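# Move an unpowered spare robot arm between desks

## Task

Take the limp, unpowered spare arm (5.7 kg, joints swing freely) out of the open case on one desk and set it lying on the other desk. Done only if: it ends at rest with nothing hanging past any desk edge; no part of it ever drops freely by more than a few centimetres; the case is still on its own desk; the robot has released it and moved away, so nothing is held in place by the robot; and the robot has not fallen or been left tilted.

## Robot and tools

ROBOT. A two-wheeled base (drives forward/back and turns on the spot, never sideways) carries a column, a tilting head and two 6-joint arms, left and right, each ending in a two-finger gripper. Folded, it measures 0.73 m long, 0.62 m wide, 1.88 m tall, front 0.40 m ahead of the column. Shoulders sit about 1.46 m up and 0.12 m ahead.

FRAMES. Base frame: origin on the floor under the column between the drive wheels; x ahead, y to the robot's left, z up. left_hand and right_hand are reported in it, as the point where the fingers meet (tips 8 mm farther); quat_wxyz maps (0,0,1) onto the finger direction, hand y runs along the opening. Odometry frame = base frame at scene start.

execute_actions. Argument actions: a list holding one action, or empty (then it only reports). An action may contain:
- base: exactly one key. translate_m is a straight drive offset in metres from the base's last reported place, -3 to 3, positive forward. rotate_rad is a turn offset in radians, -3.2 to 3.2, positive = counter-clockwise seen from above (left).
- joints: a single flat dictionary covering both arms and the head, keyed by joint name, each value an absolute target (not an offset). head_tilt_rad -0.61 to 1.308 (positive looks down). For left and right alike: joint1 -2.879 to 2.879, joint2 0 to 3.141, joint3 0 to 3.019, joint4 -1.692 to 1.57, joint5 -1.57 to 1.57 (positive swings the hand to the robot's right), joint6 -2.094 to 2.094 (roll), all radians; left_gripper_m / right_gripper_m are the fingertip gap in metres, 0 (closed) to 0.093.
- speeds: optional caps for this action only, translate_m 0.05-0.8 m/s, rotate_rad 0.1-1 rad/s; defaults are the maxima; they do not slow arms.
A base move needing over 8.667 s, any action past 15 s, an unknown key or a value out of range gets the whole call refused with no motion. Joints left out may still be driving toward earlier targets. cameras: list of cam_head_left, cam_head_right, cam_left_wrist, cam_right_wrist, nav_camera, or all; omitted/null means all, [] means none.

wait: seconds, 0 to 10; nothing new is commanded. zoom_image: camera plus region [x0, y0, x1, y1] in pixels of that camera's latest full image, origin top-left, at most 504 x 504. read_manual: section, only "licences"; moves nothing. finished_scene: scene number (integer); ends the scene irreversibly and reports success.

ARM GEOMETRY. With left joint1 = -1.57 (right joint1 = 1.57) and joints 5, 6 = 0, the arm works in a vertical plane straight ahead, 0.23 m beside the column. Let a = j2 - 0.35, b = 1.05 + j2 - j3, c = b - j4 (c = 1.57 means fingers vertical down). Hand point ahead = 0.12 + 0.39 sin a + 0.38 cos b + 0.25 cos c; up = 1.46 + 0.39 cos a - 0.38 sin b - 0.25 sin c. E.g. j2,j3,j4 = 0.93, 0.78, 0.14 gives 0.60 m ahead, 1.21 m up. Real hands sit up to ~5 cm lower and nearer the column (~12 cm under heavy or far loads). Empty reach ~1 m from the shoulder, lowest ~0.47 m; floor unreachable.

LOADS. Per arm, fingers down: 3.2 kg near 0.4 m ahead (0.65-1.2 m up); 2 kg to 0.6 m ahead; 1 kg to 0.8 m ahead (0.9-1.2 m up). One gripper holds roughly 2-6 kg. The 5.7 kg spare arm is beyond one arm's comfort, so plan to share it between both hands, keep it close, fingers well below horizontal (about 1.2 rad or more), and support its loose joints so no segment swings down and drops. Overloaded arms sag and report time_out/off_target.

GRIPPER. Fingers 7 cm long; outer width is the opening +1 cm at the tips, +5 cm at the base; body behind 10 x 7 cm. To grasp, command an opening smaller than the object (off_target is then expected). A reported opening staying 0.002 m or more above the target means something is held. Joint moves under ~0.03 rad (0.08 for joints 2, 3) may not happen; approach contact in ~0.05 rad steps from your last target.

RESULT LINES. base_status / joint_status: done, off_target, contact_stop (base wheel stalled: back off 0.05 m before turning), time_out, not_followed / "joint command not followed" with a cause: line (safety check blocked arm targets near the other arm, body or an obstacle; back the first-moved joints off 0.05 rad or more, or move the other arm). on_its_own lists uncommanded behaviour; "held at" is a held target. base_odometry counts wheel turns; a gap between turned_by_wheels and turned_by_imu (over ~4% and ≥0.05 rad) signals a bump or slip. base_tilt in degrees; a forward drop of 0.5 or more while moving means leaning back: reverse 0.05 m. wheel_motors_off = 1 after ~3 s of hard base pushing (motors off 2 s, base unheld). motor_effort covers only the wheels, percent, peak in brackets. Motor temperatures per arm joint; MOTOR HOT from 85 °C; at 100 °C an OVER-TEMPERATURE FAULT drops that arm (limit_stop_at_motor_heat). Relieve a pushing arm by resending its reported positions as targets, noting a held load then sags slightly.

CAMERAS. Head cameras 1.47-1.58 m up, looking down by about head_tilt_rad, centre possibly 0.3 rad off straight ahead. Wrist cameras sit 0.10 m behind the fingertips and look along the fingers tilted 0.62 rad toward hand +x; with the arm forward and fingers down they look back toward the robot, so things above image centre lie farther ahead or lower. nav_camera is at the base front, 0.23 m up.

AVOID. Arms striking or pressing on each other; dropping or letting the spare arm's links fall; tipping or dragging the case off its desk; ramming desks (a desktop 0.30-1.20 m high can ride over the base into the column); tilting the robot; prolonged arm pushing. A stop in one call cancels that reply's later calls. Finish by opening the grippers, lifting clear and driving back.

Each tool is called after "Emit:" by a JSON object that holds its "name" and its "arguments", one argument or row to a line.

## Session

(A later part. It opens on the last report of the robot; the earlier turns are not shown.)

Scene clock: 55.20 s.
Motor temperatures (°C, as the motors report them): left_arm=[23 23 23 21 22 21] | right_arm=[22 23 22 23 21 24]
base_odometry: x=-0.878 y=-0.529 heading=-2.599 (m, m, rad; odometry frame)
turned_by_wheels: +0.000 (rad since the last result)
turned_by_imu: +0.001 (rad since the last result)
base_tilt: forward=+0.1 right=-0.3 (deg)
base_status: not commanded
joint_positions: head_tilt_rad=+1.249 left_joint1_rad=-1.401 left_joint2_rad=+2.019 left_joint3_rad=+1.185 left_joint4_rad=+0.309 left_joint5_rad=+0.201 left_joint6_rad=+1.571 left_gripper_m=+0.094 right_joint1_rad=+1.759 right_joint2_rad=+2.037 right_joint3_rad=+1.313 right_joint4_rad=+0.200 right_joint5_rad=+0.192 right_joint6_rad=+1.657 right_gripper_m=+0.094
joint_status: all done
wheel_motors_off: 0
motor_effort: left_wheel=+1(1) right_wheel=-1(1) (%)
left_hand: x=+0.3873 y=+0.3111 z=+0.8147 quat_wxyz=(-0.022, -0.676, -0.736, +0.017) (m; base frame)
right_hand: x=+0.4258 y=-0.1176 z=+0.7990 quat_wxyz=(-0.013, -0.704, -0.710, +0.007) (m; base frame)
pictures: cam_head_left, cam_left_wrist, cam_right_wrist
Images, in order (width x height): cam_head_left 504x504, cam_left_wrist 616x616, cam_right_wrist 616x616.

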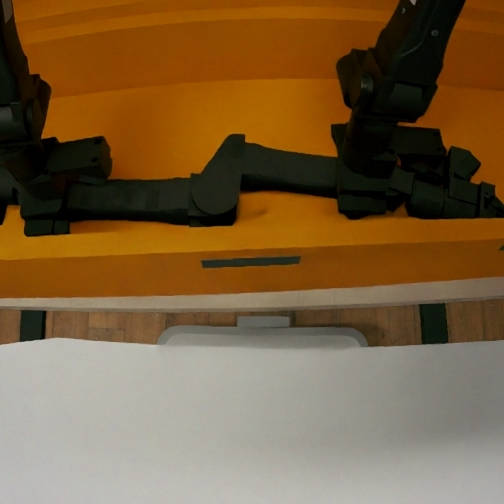

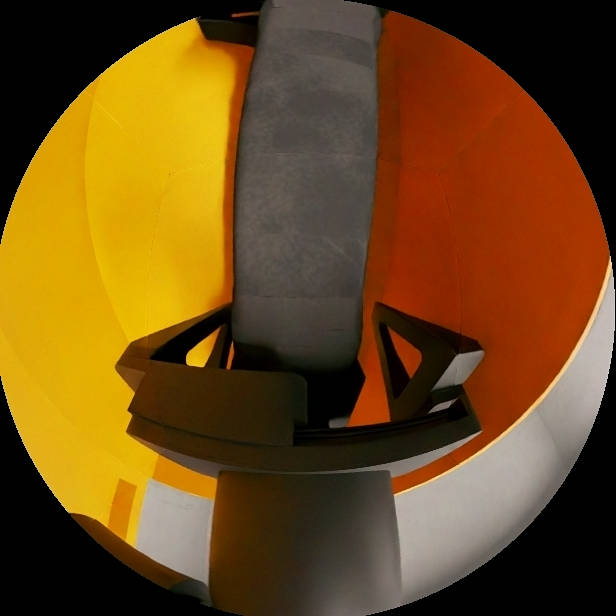

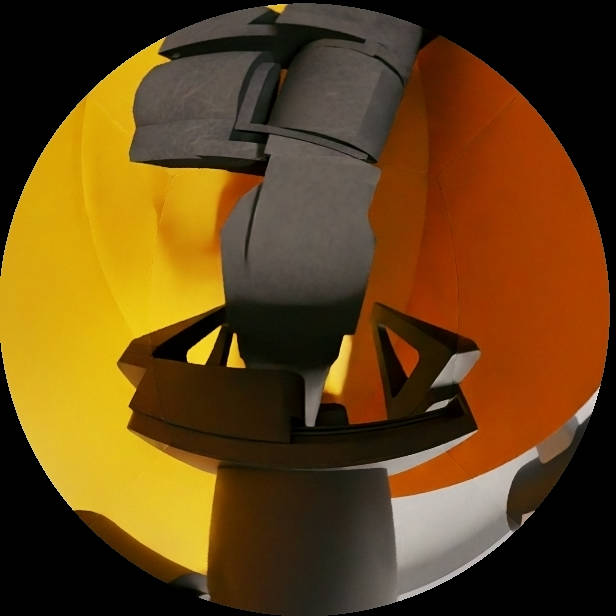

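Both at link ends, which balances well. Close.

Emit:
{"name": "execute_actions", "arguments": {
  "actions": [
    {"joints":{"left_gripper_m":0.0,"right_gripper_m":0.0}}
  ],
  "cameras": ["cam_head_left","cam_left_wrist","cam_right_wrist"]
}}

Emit:
{"name": "execute_actions", "arguments": {
  "actions": [
    {"joints":{"left_joint2_rad":1.80,"left_joint3_rad":1.02,"left_joint4_rad":0.25,"right_joint2_rad":1.82,"right_joint3_rad":1.15,"right_joint4_rad":0.14}}
  ],
  "cameras": ["cam_head_left","cam_left_wrist","cam_right_wrist"]
}}

Scene clock: 58.63 s.
Motor temperatures (°C, as the motors report them): left_arm=[23 24 23 21 22 21] | right_arm=[22 23 22 23 21 24]
base_odometry: x=-0.878 y=-0.529 heading=-2.599 (m, m, rad; odometry frame)
turned_by_wheels: +0.000 (rad since the last result)
turned_by_imu: +0.001 (rad since the last result)
base_tilt: forward=+0.1 right=-0.2 (deg)
base_status: not commanded
joint_positions: head_tilt_rad=+1.249 left_joint1_rad=-1.401 left_joint2_rad=+2.017 left_joint3_rad=+1.191 left_joint4_rad=+0.317 left_joint5_rad=+0.201 left_joint6_rad=+1.565 left_gripper_m=+0.062 right_joint1_rad=+1.758 right_joint2_rad=+2.035 right_joint3_rad=+1.322 right_joint4_rad=+0.207 right_joint5_rad=+0.190 right_joint6_rad=+1.674 right_gripper_m=+0.057
joint_status: left_gripper_m off_target (ended at +0.062, target +0.000); right_gripper_m off_target (ended at +0.057, target +0.000)
wheel_motors_off: 0
motor_effort: left_wheel=+0(2) right_wheel=+0(2) (%)
left_hand: x=+0.3947 y=+0.3118 z=+0.8146 quat_wxyz=(-0.027, -0.675, -0.737, +0.011) (m; base frame)
right_hand: x=+0.4342 y=-0.1169 z=+0.7990 quat_wxyz=(-0.018, -0.711, -0.703, -0.001) (m; base frame)
pictures: cam_head_left, cam_left_wrist, cam_right_wrist
Images, in order (width x height): cam_head_left 504x504, cam_left_wrist 616x616, cam_right_wrist 616x616.

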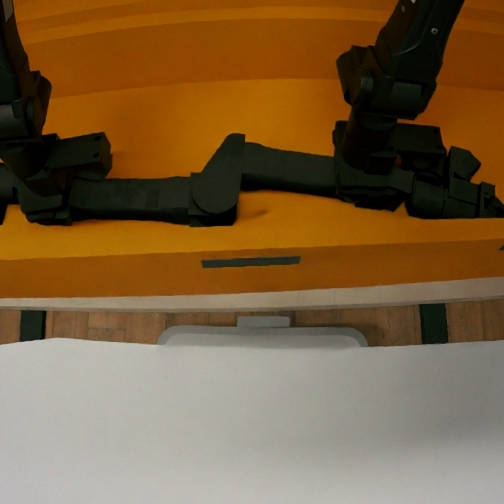

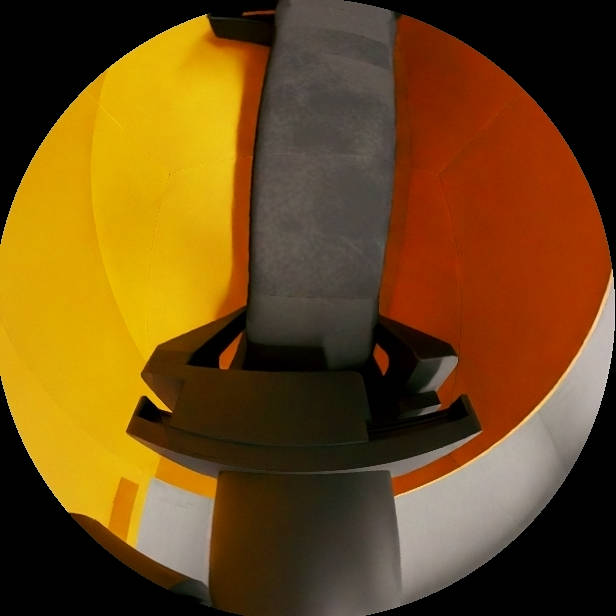

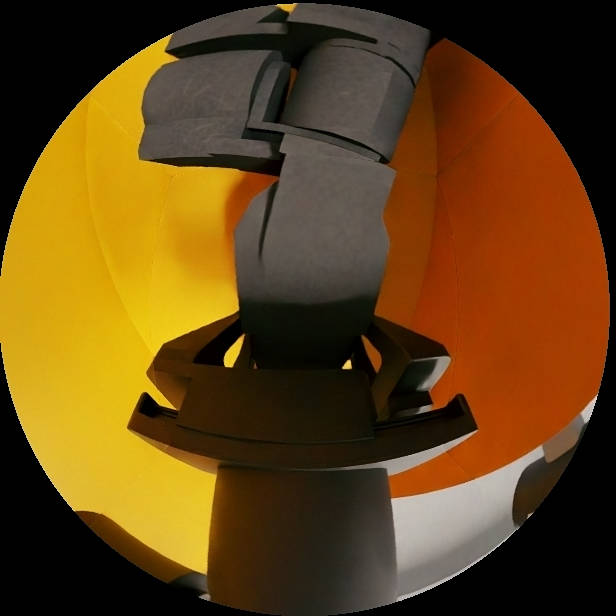

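Scene clock: 59.70 s.
Motor temperatures (°C, as the motors report them): left_arm=[23 24 23 21 22 21] | right_arm=[22 23 22 23 21 24]
base_odometry: x=-0.878 y=-0.529 heading=-2.599 (m, m, rad; odometry frame)
turned_by_wheels: +0.000 (rad since the last result)
turned_by_imu: +0.000 (rad since the last result)
base_tilt: forward=+0.1 right=-0.3 (deg)
base_status: not commanded
joint_positions: head_tilt_rad=+1.249 left_joint1_rad=-1.423 left_joint2_rad=+1.911 left_joint3_rad=+1.053 left_joint4_rad=+0.252 left_joint5_rad=+0.200 left_joint6_rad=+1.559 left_gripper_m=+0.061 right_joint1_rad=+1.738 right_joint2_rad=+1.923 right_joint3_rad=+1.178 right_joint4_rad=+0.151 right_joint5_rad=+0.185 right_joint6_rad=+1.704 right_gripper_m=+0.055
joint_status: all done
wheel_motors_off: 0
motor_effort: left_wheel=+0(2) right_wheel=+0(3) (%)
left_hand: x=+0.3621 y=+0.2882 z=+0.8577 quat_wxyz=(+0.000, -0.671, -0.740, +0.053) (m; base frame)
right_hand: x=+0.4057 y=-0.1404 z=+0.8428 quat_wxyz=(+0.004, -0.720, -0.693, +0.037) (m; base frame)
pictures: cam_head_left, cam_left_wrist, cam_right_wrist
Images, in order (width x height): cam_head_left 504x504, cam_left_wrist 616x616, cam_right_wrist 616x616.

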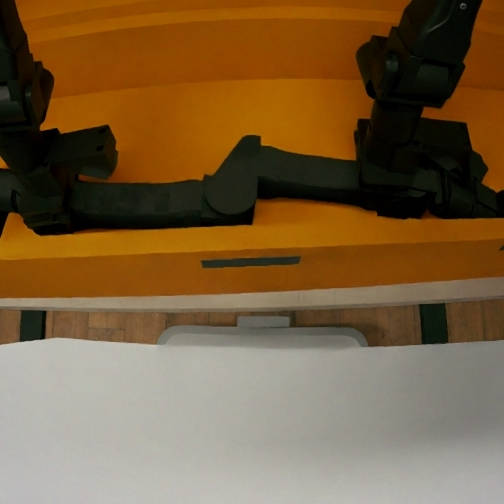

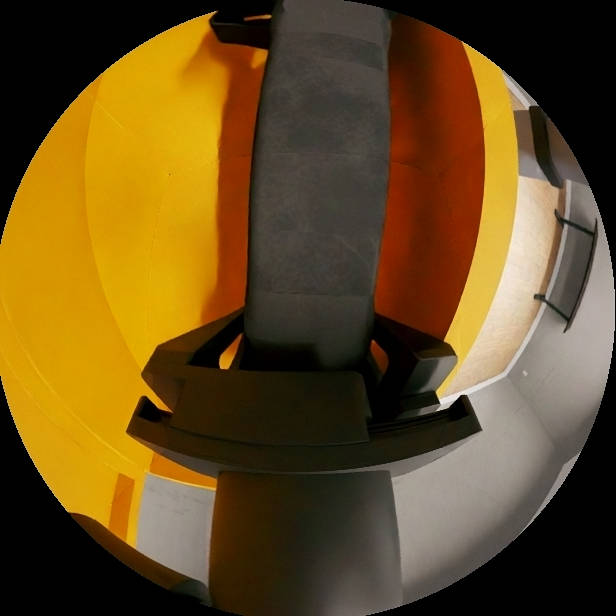

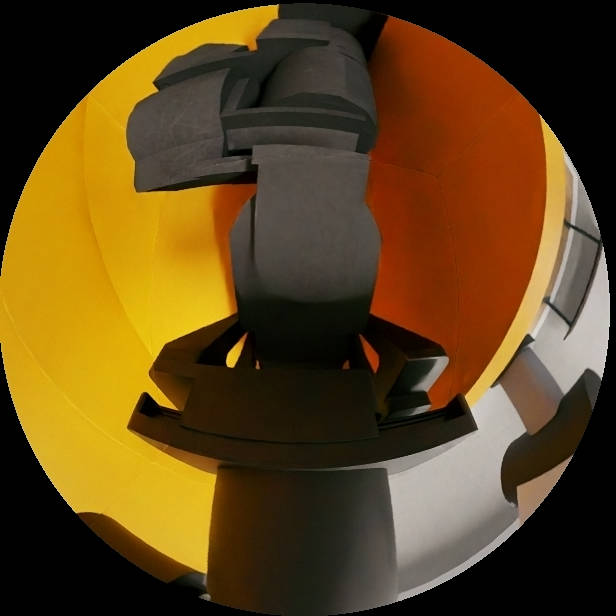

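Emit:
{"name": "execute_actions", "arguments": {
  "actions": [
    {"joints":{"left_joint2_rad":1.45,"left_joint3_rad":0.95,"left_joint4_rad":-0.02,"right_joint2_rad":1.45,"right_joint3_rad":1.02,"right_joint4_rad":-0.09}}
  ],
  "cameras": ["cam_head_left","cam_left_wrist","cam_right_wrist"]
}}

Emit:
{"name": "execute_actions", "arguments": {
  "actions": [
    {"joints":{"head_tilt_rad":0.9,"left_joint2_rad":0.82,"left_joint3_rad":0.80,"left_joint4_rad":-0.5,"right_joint2_rad":0.82,"right_joint3_rad":0.85,"right_joint4_rad":-0.55}}
  ],
  "cameras": ["cam_head_left","cam_left_wrist","cam_right_wrist"]
}}

Scene clock: 65.60 s.
Motor temperatures (°C, as the motors report them): left_arm=[23 25 24 21 22 21] | right_arm=[22 24 22 23 21 24]
base_odometry: x=-0.878 y=-0.529 heading=-2.599 (m, m, rad; odometry frame)
turned_by_wheels: +0.000 (rad since the last result)
turned_by_imu: +0.001 (rad since the last result)
base_tilt: forward=+0.1 right=-0.4 (deg)
base_status: not commanded
joint_positions: head_tilt_rad=+1.249 left_joint1_rad=-1.421 left_joint2_rad=+1.530 left_joint3_rad=+0.940 left_joint4_rad=-0.025 left_joint5_rad=+0.198 left_joint6_rad=+1.582 left_gripper_m=+0.061 right_joint1_rad=+1.740 right_joint2_rad=+1.577 right_joint3_rad=+1.045 right_joint4_rad=-0.060 right_joint5_rad=+0.181 right_joint6_rad=+1.731 right_gripper_m=+0.055
joint_status: all done
wheel_motors_off: 0
motor_effort: left_wheel=-1(2) right_wheel=-1(3) (%)
left_hand: x=+0.4321 y=+0.2789 z=+0.9802 quat_wxyz=(+0.003, -0.678, -0.733, +0.055) (m; base frame)
right_hand: x=+0.4651 y=-0.1510 z=+0.9633 quat_wxyz=(+0.005, -0.729, -0.683, +0.035) (m; base frame)
pictures: cam_head_left, cam_left_wrist, cam_right_wrist
Images, in order (width x height): cam_head_left 504x504, cam_left_wrist 616x616, cam_right_wrist 616x616.

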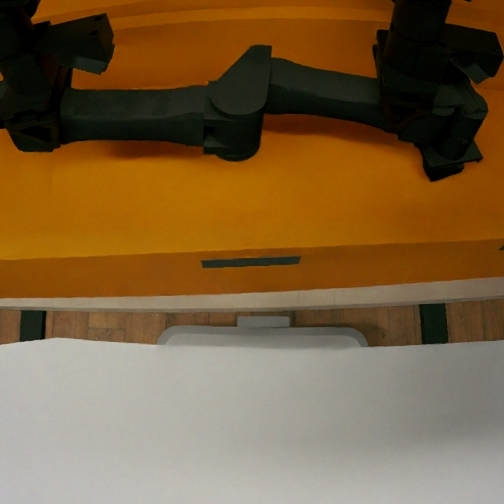

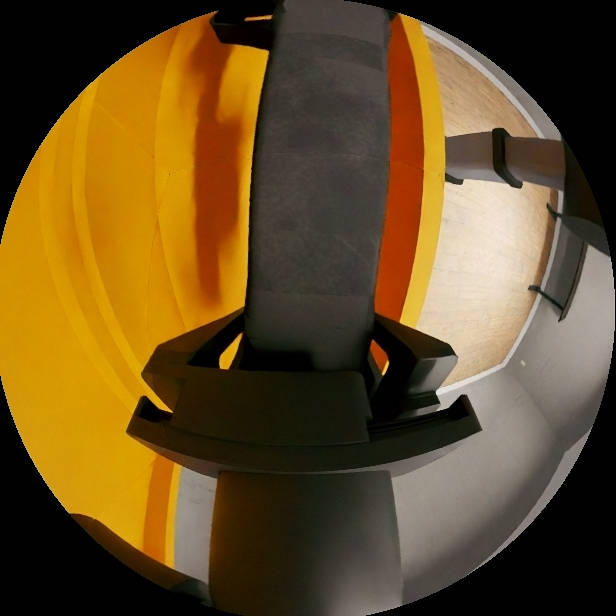

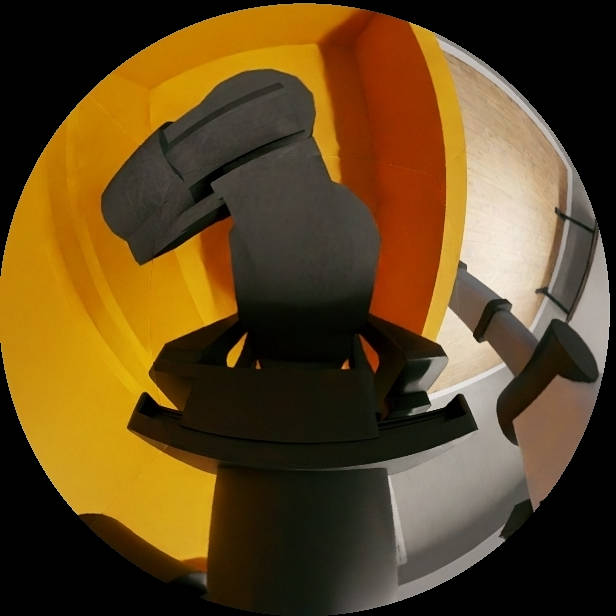

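Scene clock: 67.43 s.
Motor temperatures (°C, as the motors report them): left_arm=[23 25 24 21 22 21] | right_arm=[22 25 22 23 21 24]
base_odometry: x=-0.878 y=-0.529 heading=-2.599 (m, m, rad; odometry frame)
turned_by_wheels: +0.000 (rad since the last result)
turned_by_imu: +0.000 (rad since the last result)
base_tilt: forward=+0.2 right=-0.3 (deg)
base_status: not commanded
joint_positions: head_tilt_rad=+0.915 left_joint1_rad=-1.424 left_joint2_rad=+0.897 left_joint3_rad=+0.731 left_joint4_rad=-0.511 left_joint5_rad=+0.202 left_joint6_rad=+1.593 left_gripper_m=+0.061 right_joint1_rad=+1.745 right_joint2_rad=+0.951 right_joint3_rad=+0.813 right_joint4_rad=-0.509 right_joint5_rad=+0.176 right_joint6_rad=+1.745 right_gripper_m=+0.055
joint_status: all done
wheel_motors_off: 0
motor_effort: left_wheel=+0(3) right_wheel=-1(5) (%)
left_hand: x=+0.4222 y=+0.2497 z=+1.1860 quat_wxyz=(+0.022, -0.678, -0.731, +0.079) (m; base frame)
right_hand: x=+0.4557 y=-0.1806 z=+1.1786 quat_wxyz=(+0.025, -0.729, -0.682, +0.053) (m; base frame)
pictures: cam_head_left, cam_left_wrist, cam_right_wrist
Images, in order (width x height): cam_head_left 504x504, cam_left_wrist 616x616, cam_right_wrist 616x616.

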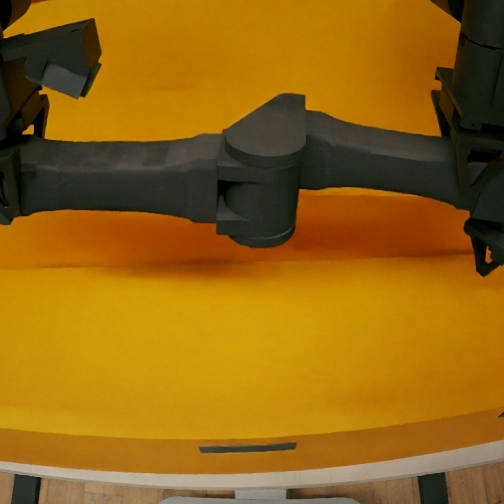

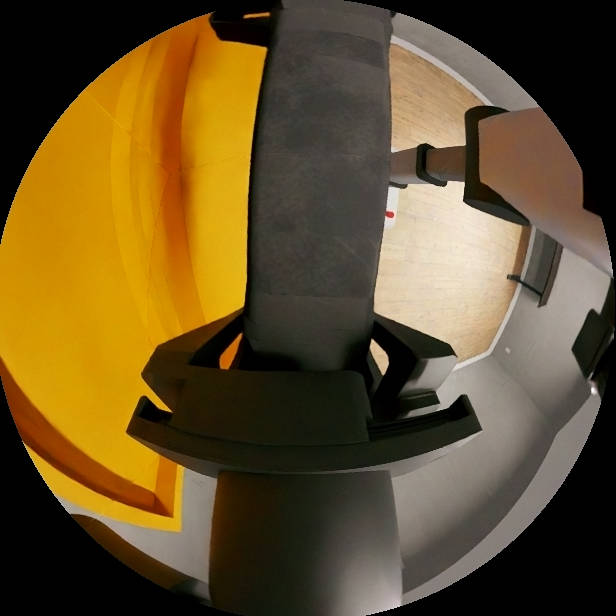

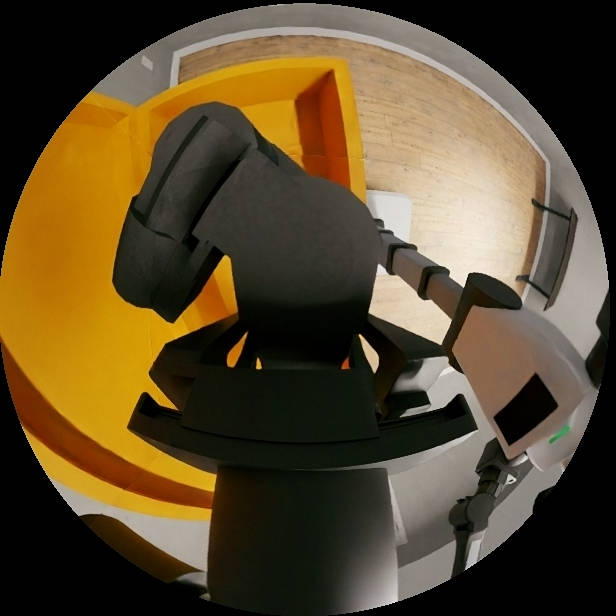

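Emit:
{"name": "execute_actions", "arguments": {
  "actions": [
    {"joints":{"head_tilt_rad":0.6,"left_joint2_rad":0.62,"left_joint3_rad":0.85,"left_joint4_rad":-0.72,"right_joint2_rad":0.62,"right_joint3_rad":0.9,"right_joint4_rad":-0.77}}
  ]
}}

Scene clock: 70.60 s.
Motor temperatures (°C, as the motors report them): left_arm=[23 25 24 21 22 21] | right_arm=[22 25 22 23 21 25]
base_odometry: x=-0.878 y=-0.529 heading=-2.599 (m, m, rad; odometry frame)
turned_by_wheels: +0.000 (rad since the last result)
turned_by_imu: +0.001 (rad since the last result)
base_tilt: forward=+0.1 right=-0.3 (deg)
base_status: not commanded
joint_positions: head_tilt_rad=+0.618 left_joint1_rad=-1.424 left_joint2_rad=+0.702 left_joint3_rad=+0.768 left_joint4_rad=-0.727 left_joint5_rad=+0.210 left_joint6_rad=+1.599 left_gripper_m=+0.061 right_joint1_rad=+1.748 right_joint2_rad=+0.748 right_joint3_rad=+0.841 right_joint4_rad=-0.725 right_joint5_rad=+0.176 right_joint6_rad=+1.753 right_gripper_m=+0.055
joint_status: all done
wheel_motors_off: 0
motor_effort: left_wheel=+0(2) right_wheel=+0(3) (%)
left_hand: x=+0.4382 y=+0.2403 z=+1.2584 quat_wxyz=(+0.013, -0.681, -0.728, +0.076) (m; base frame)
right_hand: x=+0.4689 y=-0.1905 z=+1.2572 quat_wxyz=(+0.021, -0.732, -0.679, +0.047) (m; base frame)
pictures: cam_head_left, cam_head_right, cam_left_wrist, cam_right_wrist, nav_camera
Images, in order (width x height): cam_head_left 504x504, cam_head_right 504x504, cam_left_wrist 616x616, cam_right_wrist 616x616, nav_camera 504x504.

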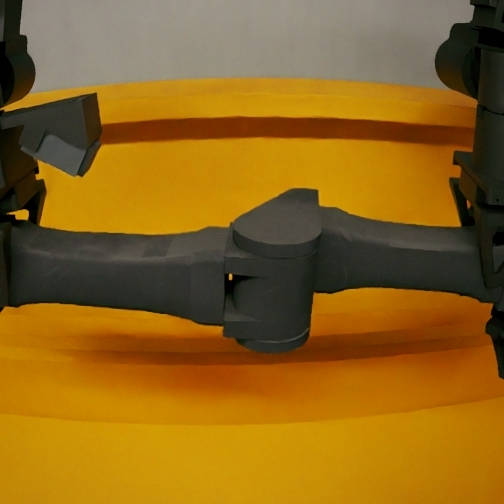

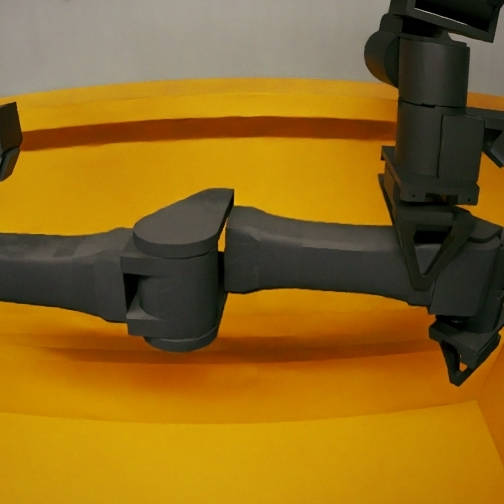

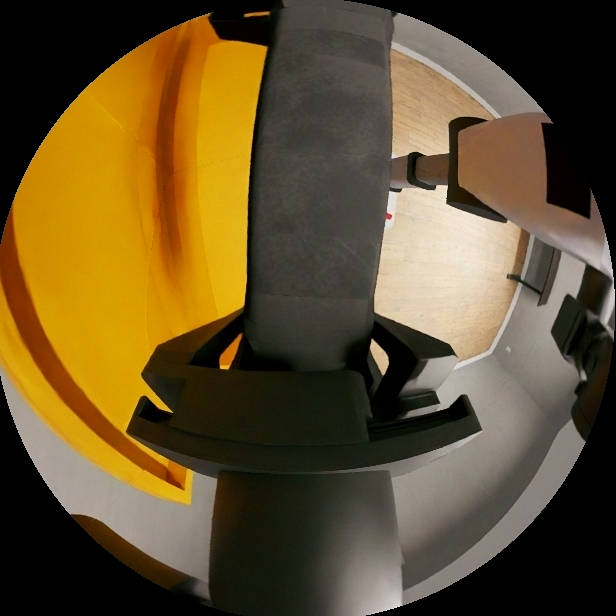

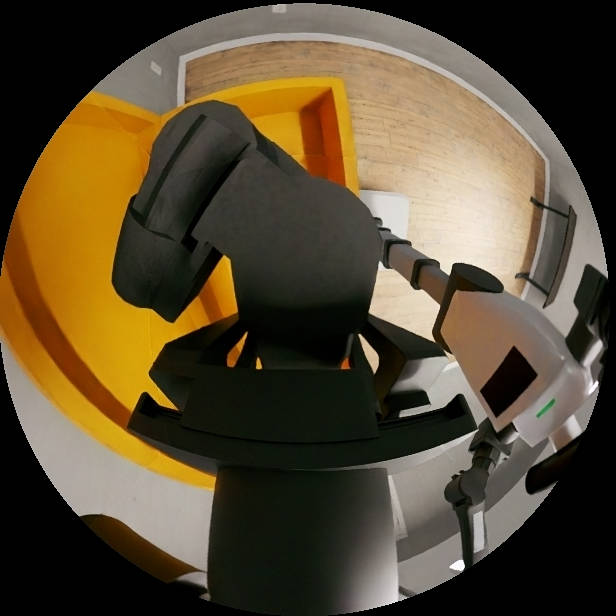

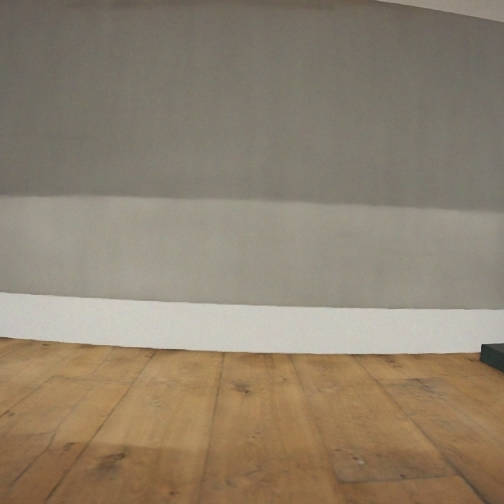

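Emit:
{"name": "execute_actions", "arguments": {
  "actions": [
    {"base":{"translate_m":-1.0},"speeds":{"translate_m":0.2}}
  ],
  "cameras": ["cam_head_left","cam_head_right","cam_right_wrist"]
}}

Emit:
{"name": "execute_actions", "arguments": {
  "actions": [
    {"base":{"rotate_rad":3.11},"speeds":{"rotate_rad":0.45}}
  ],
  "cameras": ["cam_head_left","cam_head_right","nav_camera"]
}}

Scene clock: 80.40 s.
Motor temperatures (°C, as the motors report them): left_arm=[23 25 27 21 22 21] | right_arm=[22 25 23 24 21 25]
base_odometry: x=-0.021 y=-0.013 heading=-2.599 (m, m, rad; odometry frame)
turned_by_wheels: +0.001 (rad since the last result)
turned_by_imu: +0.002 (rad since the last result)
base_tilt: forward=+0.1 right=-0.3 (deg)
base_status: done
joint_positions: head_tilt_rad=+0.617 left_joint1_rad=-1.424 left_joint2_rad=+0.702 left_joint3_rad=+0.759 left_joint4_rad=-0.734 left_joint5_rad=+0.207 left_joint6_rad=+1.600 left_gripper_m=+0.061 right_joint1_rad=+1.748 right_joint2_rad=+0.754 right_joint3_rad=+0.833 right_joint4_rad=-0.727 right_joint5_rad=+0.175 right_joint6_rad=+1.753 right_gripper_m=+0.055
joint_status: not commanded
wheel_motors_off: 0
motor_effort: left_wheel=+1(29) right_wheel=-3(38) (%)
left_hand: x=+0.4309 y=+0.2403 z=+1.2568 quat_wxyz=(+0.020, -0.679, -0.729, +0.081) (m; base frame)
right_hand: x=+0.4628 y=-0.1903 z=+1.2539 quat_wxyz=(+0.026, -0.731, -0.679, +0.053) (m; base frame)
pictures: cam_head_left, cam_head_right, cam_right_wrist
Images, in order (width x height): cam_head_left 504x504, cam_head_right 504x504, cam_right_wrist 616x616.

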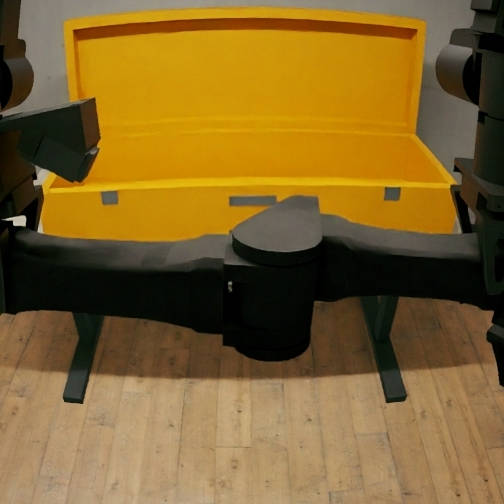

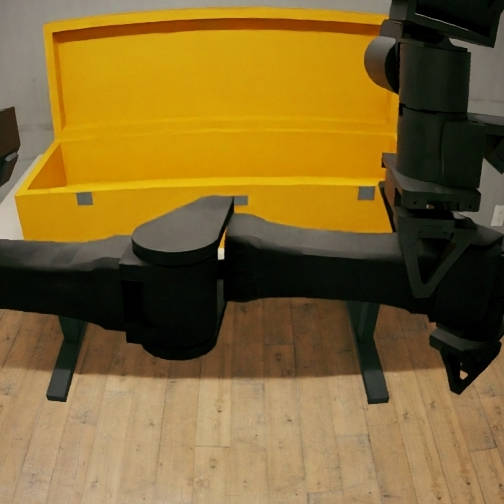

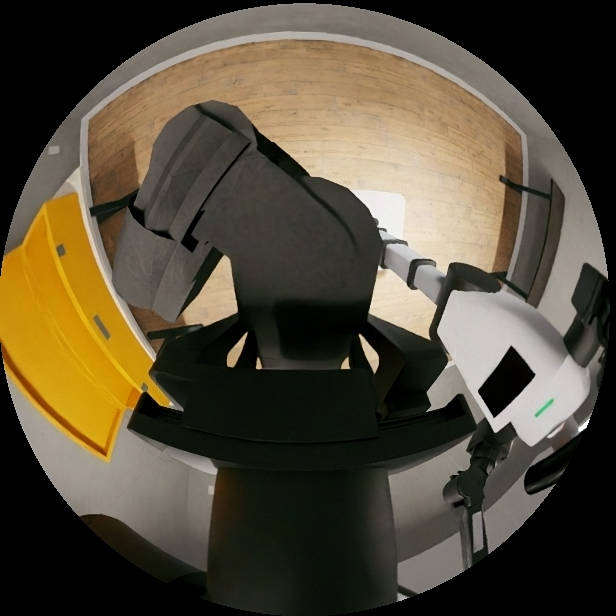

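Scene clock: 88.33 s.
Motor temperatures (°C, as the motors report them): left_arm=[23 25 28 21 22 21] | right_arm=[22 26 24 24 21 25]
base_odometry: x=-0.021 y=-0.013 heading=+0.510 (m, m, rad; odometry frame)
turned_by_wheels: +3.109 (rad since the last result)
turned_by_imu: +3.148 (rad since the last result)
base_tilt: forward=+0.1 right=-0.3 (deg)
base_status: done
joint_positions: head_tilt_rad=+0.617 left_joint1_rad=-1.421 left_joint2_rad=+0.702 left_joint3_rad=+0.759 left_joint4_rad=-0.734 left_joint5_rad=+0.207 left_joint6_rad=+1.601 left_gripper_m=+0.061 right_joint1_rad=+1.752 right_joint2_rad=+0.754 right_joint3_rad=+0.833 right_joint4_rad=-0.727 right_joint5_rad=+0.176 right_joint6_rad=+1.755 right_gripper_m=+0.055
joint_status: not commanded
wheel_motors_off: 0
motor_effort: left_wheel=-5(34) right_wheel=+6(58) (%)
left_hand: x=+0.4309 y=+0.2414 z=+1.2568 quat_wxyz=(+0.021, -0.679, -0.729, +0.080) (m; base frame)
right_hand: x=+0.4627 y=-0.1890 z=+1.2540 quat_wxyz=(+0.027, -0.731, -0.679, +0.052) (m; base frame)
pictures: cam_head_left, cam_head_right, nav_camera
Images, in order (width x height): cam_head_left 504x504, cam_head_right 504x504, nav_camera 504x504.

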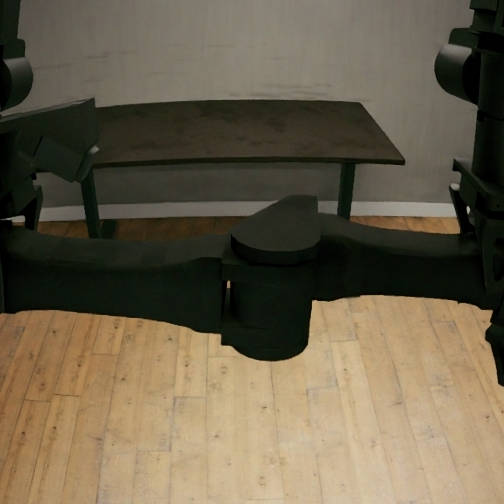

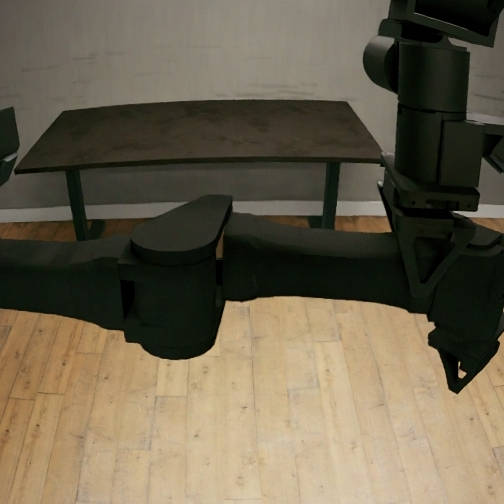

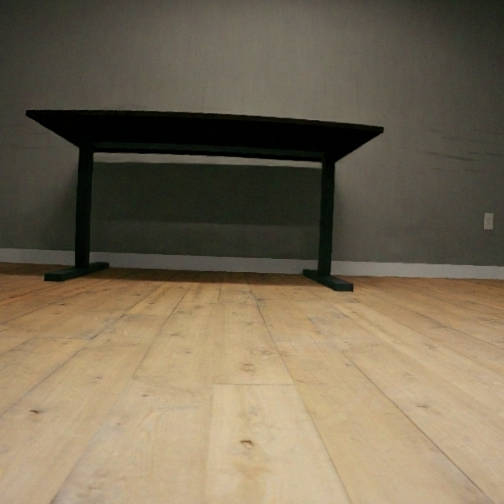

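Emit:
{"name": "execute_actions", "arguments": {
  "actions": [
    {"base":{"translate_m":1.25},"speeds":{"translate_m":0.25},"joints":{"head_tilt_rad":1.0}}
  ]
}}

Scene clock: 97.40 s.
Motor temperatures (°C, as the motors report them): left_arm=[23 25 29 21 22 21] | right_arm=[22 26 25 24 21 25]
base_odometry: x=+1.069 y=+0.598 heading=+0.511 (m, m, rad; odometry frame)
turned_by_wheels: +0.001 (rad since the last result)
turned_by_imu: +0.004 (rad since the last result)
base_tilt: forward=+0.0 right=-0.3 (deg)
base_status: done
joint_positions: head_tilt_rad=+1.000 left_joint1_rad=-1.421 left_joint2_rad=+0.702 left_joint3_rad=+0.761 left_joint4_rad=-0.734 left_joint5_rad=+0.207 left_joint6_rad=+1.600 left_gripper_m=+0.061 right_joint1_rad=+1.752 right_joint2_rad=+0.755 right_joint3_rad=+0.837 right_joint4_rad=-0.728 right_joint5_rad=+0.176 right_joint6_rad=+1.754 right_gripper_m=+0.055
joint_status: all done
wheel_motors_off: 0
motor_effort: left_wheel=+1(46) right_wheel=-1(64) (%)
left_hand: x=+0.4321 y=+0.2414 z=+1.2572 quat_wxyz=(+0.020, -0.679, -0.729, +0.080) (m; base frame)
right_hand: x=+0.4644 y=-0.1889 z=+1.2542 quat_wxyz=(+0.026, -0.731, -0.680, +0.051) (m; base frame)
pictures: cam_head_left, cam_head_right, cam_left_wrist, cam_right_wrist, nav_camera
Images, in order (width x height): cam_head_left 504x504, cam_head_right 504x504, cam_left_wrist 616x616, cam_right_wrist 616x616, nav_camera 504x504.

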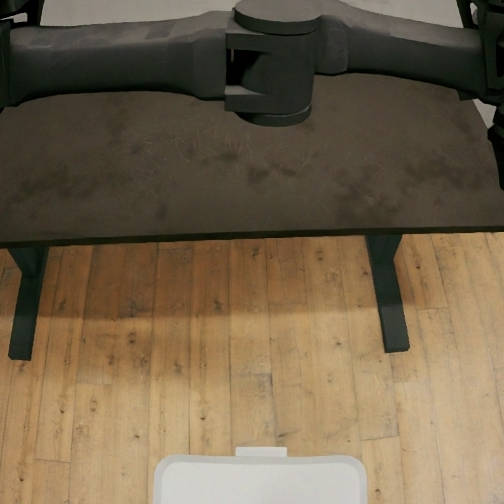

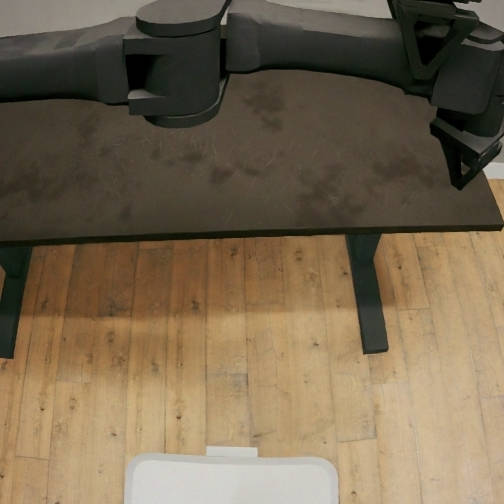

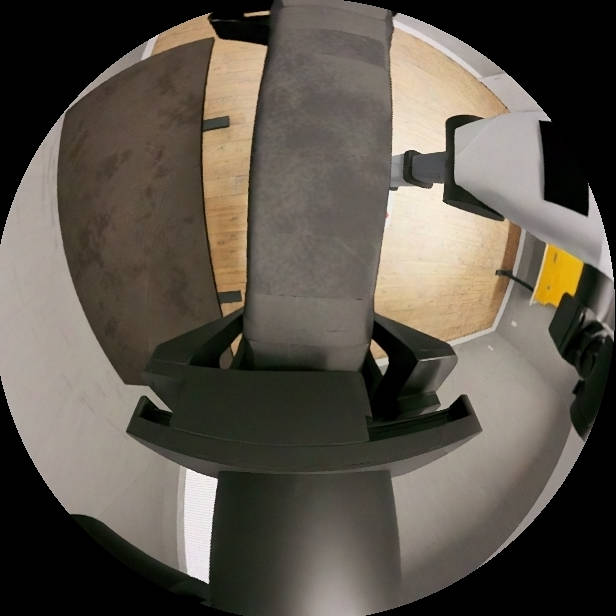

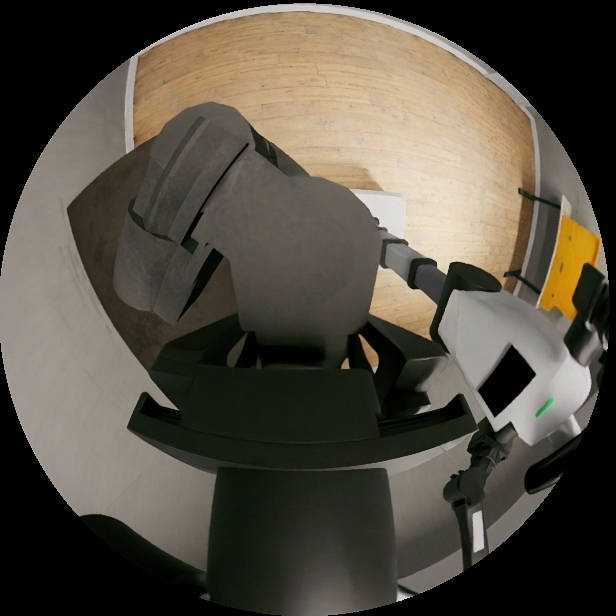

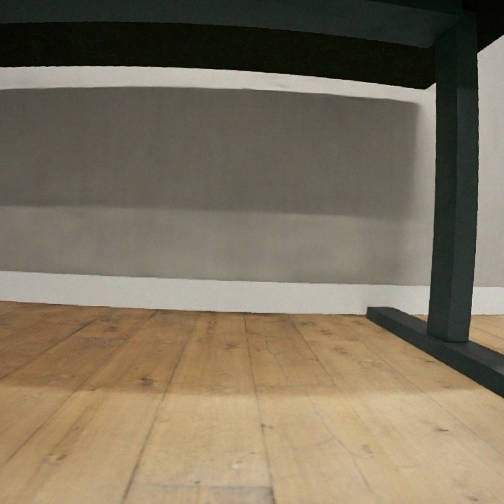

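Emit:
{"name": "execute_actions", "arguments": {
  "actions": [
    {"base":{"translate_m":0.5},"speeds":{"translate_m":0.2},"joints":{"head_tilt_rad":1.25}}
  ],
  "cameras": ["cam_head_left","cam_head_right"]
}}

Emit:
{"name": "execute_actions", "arguments": {
  "actions": [
    {"joints":{"left_joint1_rad":-1.33,"right_joint1_rad":1.84,"left_joint2_rad":1.40,"left_joint3_rad":1.0,"left_joint4_rad":-0.12,"right_joint2_rad":1.40,"right_joint3_rad":1.07,"right_joint4_rad":-0.19}}
  ]
}}

Scene clock: 106.77 s.
Motor temperatures (°C, as the motors report them): left_arm=[23 26 30 21 22 21] | right_arm=[22 27 25 24 21 25]
base_odometry: x=+1.505 y=+0.843 heading=+0.511 (m, m, rad; odometry frame)
turned_by_wheels: +0.000 (rad since the last result)
turned_by_imu: +0.002 (rad since the last result)
base_tilt: forward=+0.1 right=-0.3 (deg)
base_status: done
joint_positions: head_tilt_rad=+1.248 left_joint1_rad=-1.421 left_joint2_rad=+0.703 left_joint3_rad=+0.761 left_joint4_rad=-0.734 left_joint5_rad=+0.206 left_joint6_rad=+1.600 left_gripper_m=+0.061 right_joint1_rad=+1.752 right_joint2_rad=+0.756 right_joint3_rad=+0.838 right_joint4_rad=-0.729 right_joint5_rad=+0.176 right_joint6_rad=+1.754 right_gripper_m=+0.055
joint_status: all done
wheel_motors_off: 0
motor_effort: left_wheel=+1(28) right_wheel=+1(38) (%)
left_hand: x=+0.4321 y=+0.2415 z=+1.2570 quat_wxyz=(+0.020, -0.679, -0.729, +0.080) (m; base frame)
right_hand: x=+0.4646 y=-0.1889 z=+1.2541 quat_wxyz=(+0.027, -0.731, -0.680, +0.052) (m; base frame)
pictures: cam_head_left, cam_head_right
Images, in order (width x height): cam_head_left 504x504, cam_head_right 504x504.

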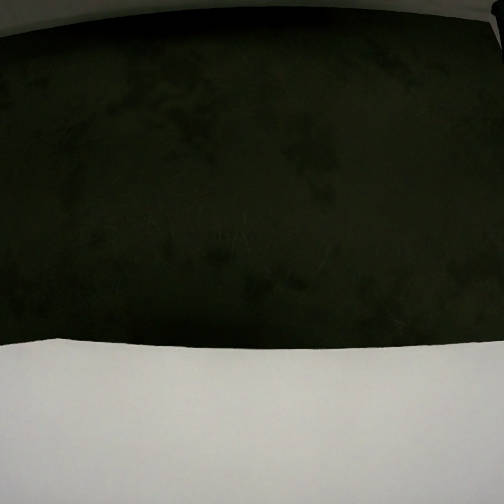

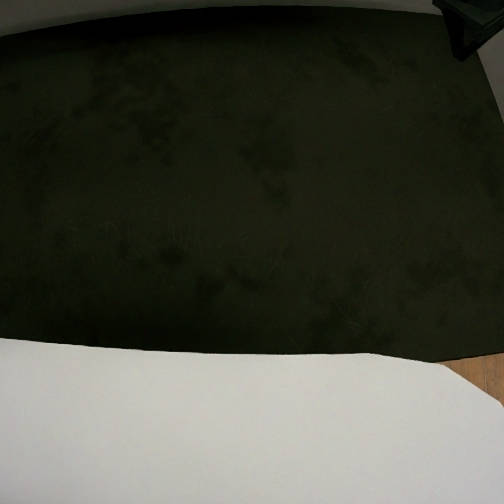

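Scene clock: 109.07 s.
Motor temperatures (°C, as the motors report them): left_arm=[23 26 30 21 22 21] | right_arm=[22 27 25 24 21 26]
base_odometry: x=+1.505 y=+0.843 heading=+0.511 (m, m, rad; odometry frame)
turned_by_wheels: +0.000 (rad since the last result)
turned_by_imu: +0.001 (rad since the last result)
base_tilt: forward=+0.1 right=-0.3 (deg)
base_status: not commanded
joint_positions: head_tilt_rad=+1.248 left_joint1_rad=-1.357 left_joint2_rad=+1.514 left_joint3_rad=+0.981 left_joint4_rad=-0.126 left_joint5_rad=+0.211 left_joint6_rad=+1.609 left_gripper_m=+0.061 right_joint1_rad=+1.805 right_joint2_rad=+1.540 right_joint3_rad=+1.083 right_joint4_rad=-0.164 right_joint5_rad=+0.194 right_joint6_rad=+1.755 right_gripper_m=+0.055
joint_status: all done
wheel_motors_off: 0
motor_effort: left_wheel=+1(6) right_wheel=-1(11) (%)
left_hand: x=+0.4388 y=+0.3145 z=+0.9904 quat_wxyz=(+0.030, -0.672, -0.738, +0.055) (m; base frame)
right_hand: x=+0.4791 y=-0.1143 z=+0.9831 quat_wxyz=(+0.028, -0.723, -0.689, +0.031) (m; base frame)
pictures: cam_head_left, cam_head_right, cam_left_wrist, cam_right_wrist, nav_camera
Images, in order (width x height): cam_head_left 504x504, cam_head_right 504x504, cam_left_wrist 616x616, cam_right_wrist 616x616, nav_camera 504x504.

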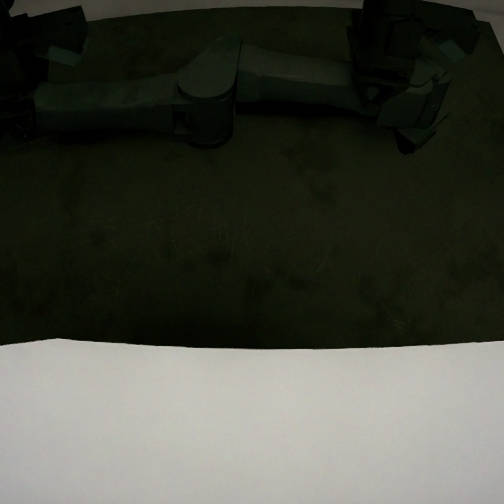

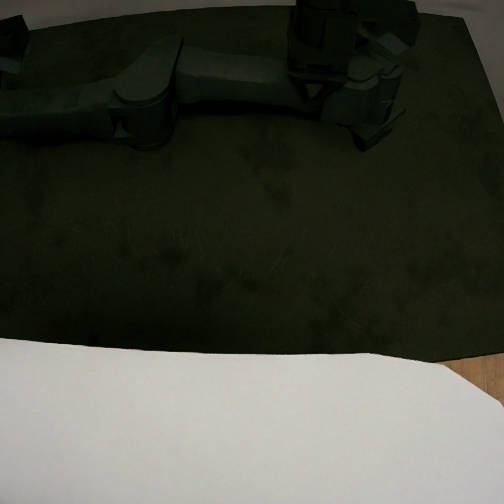

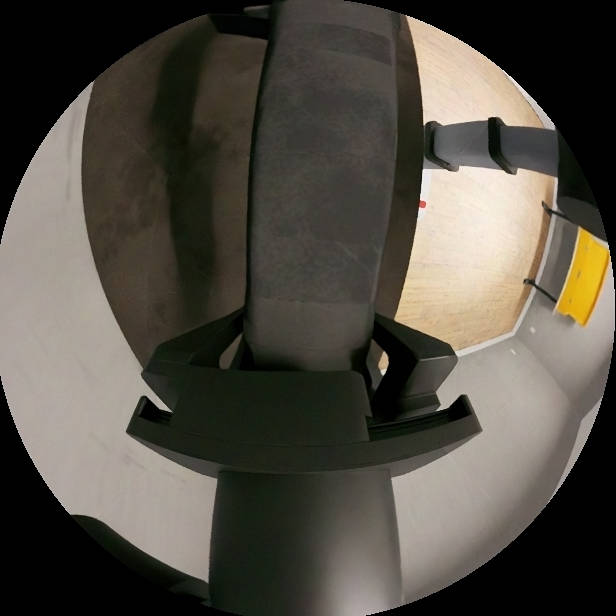

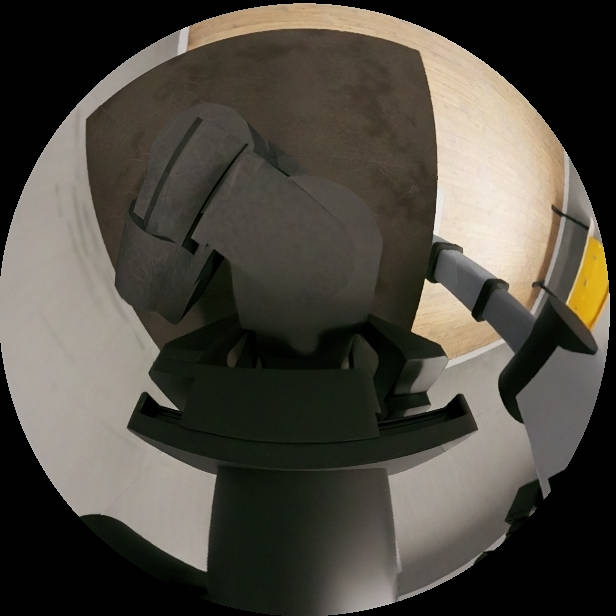

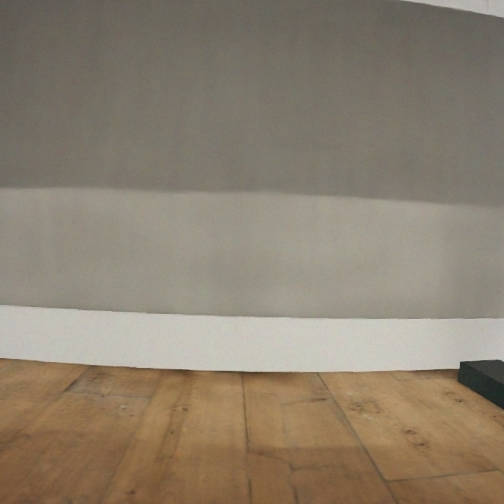

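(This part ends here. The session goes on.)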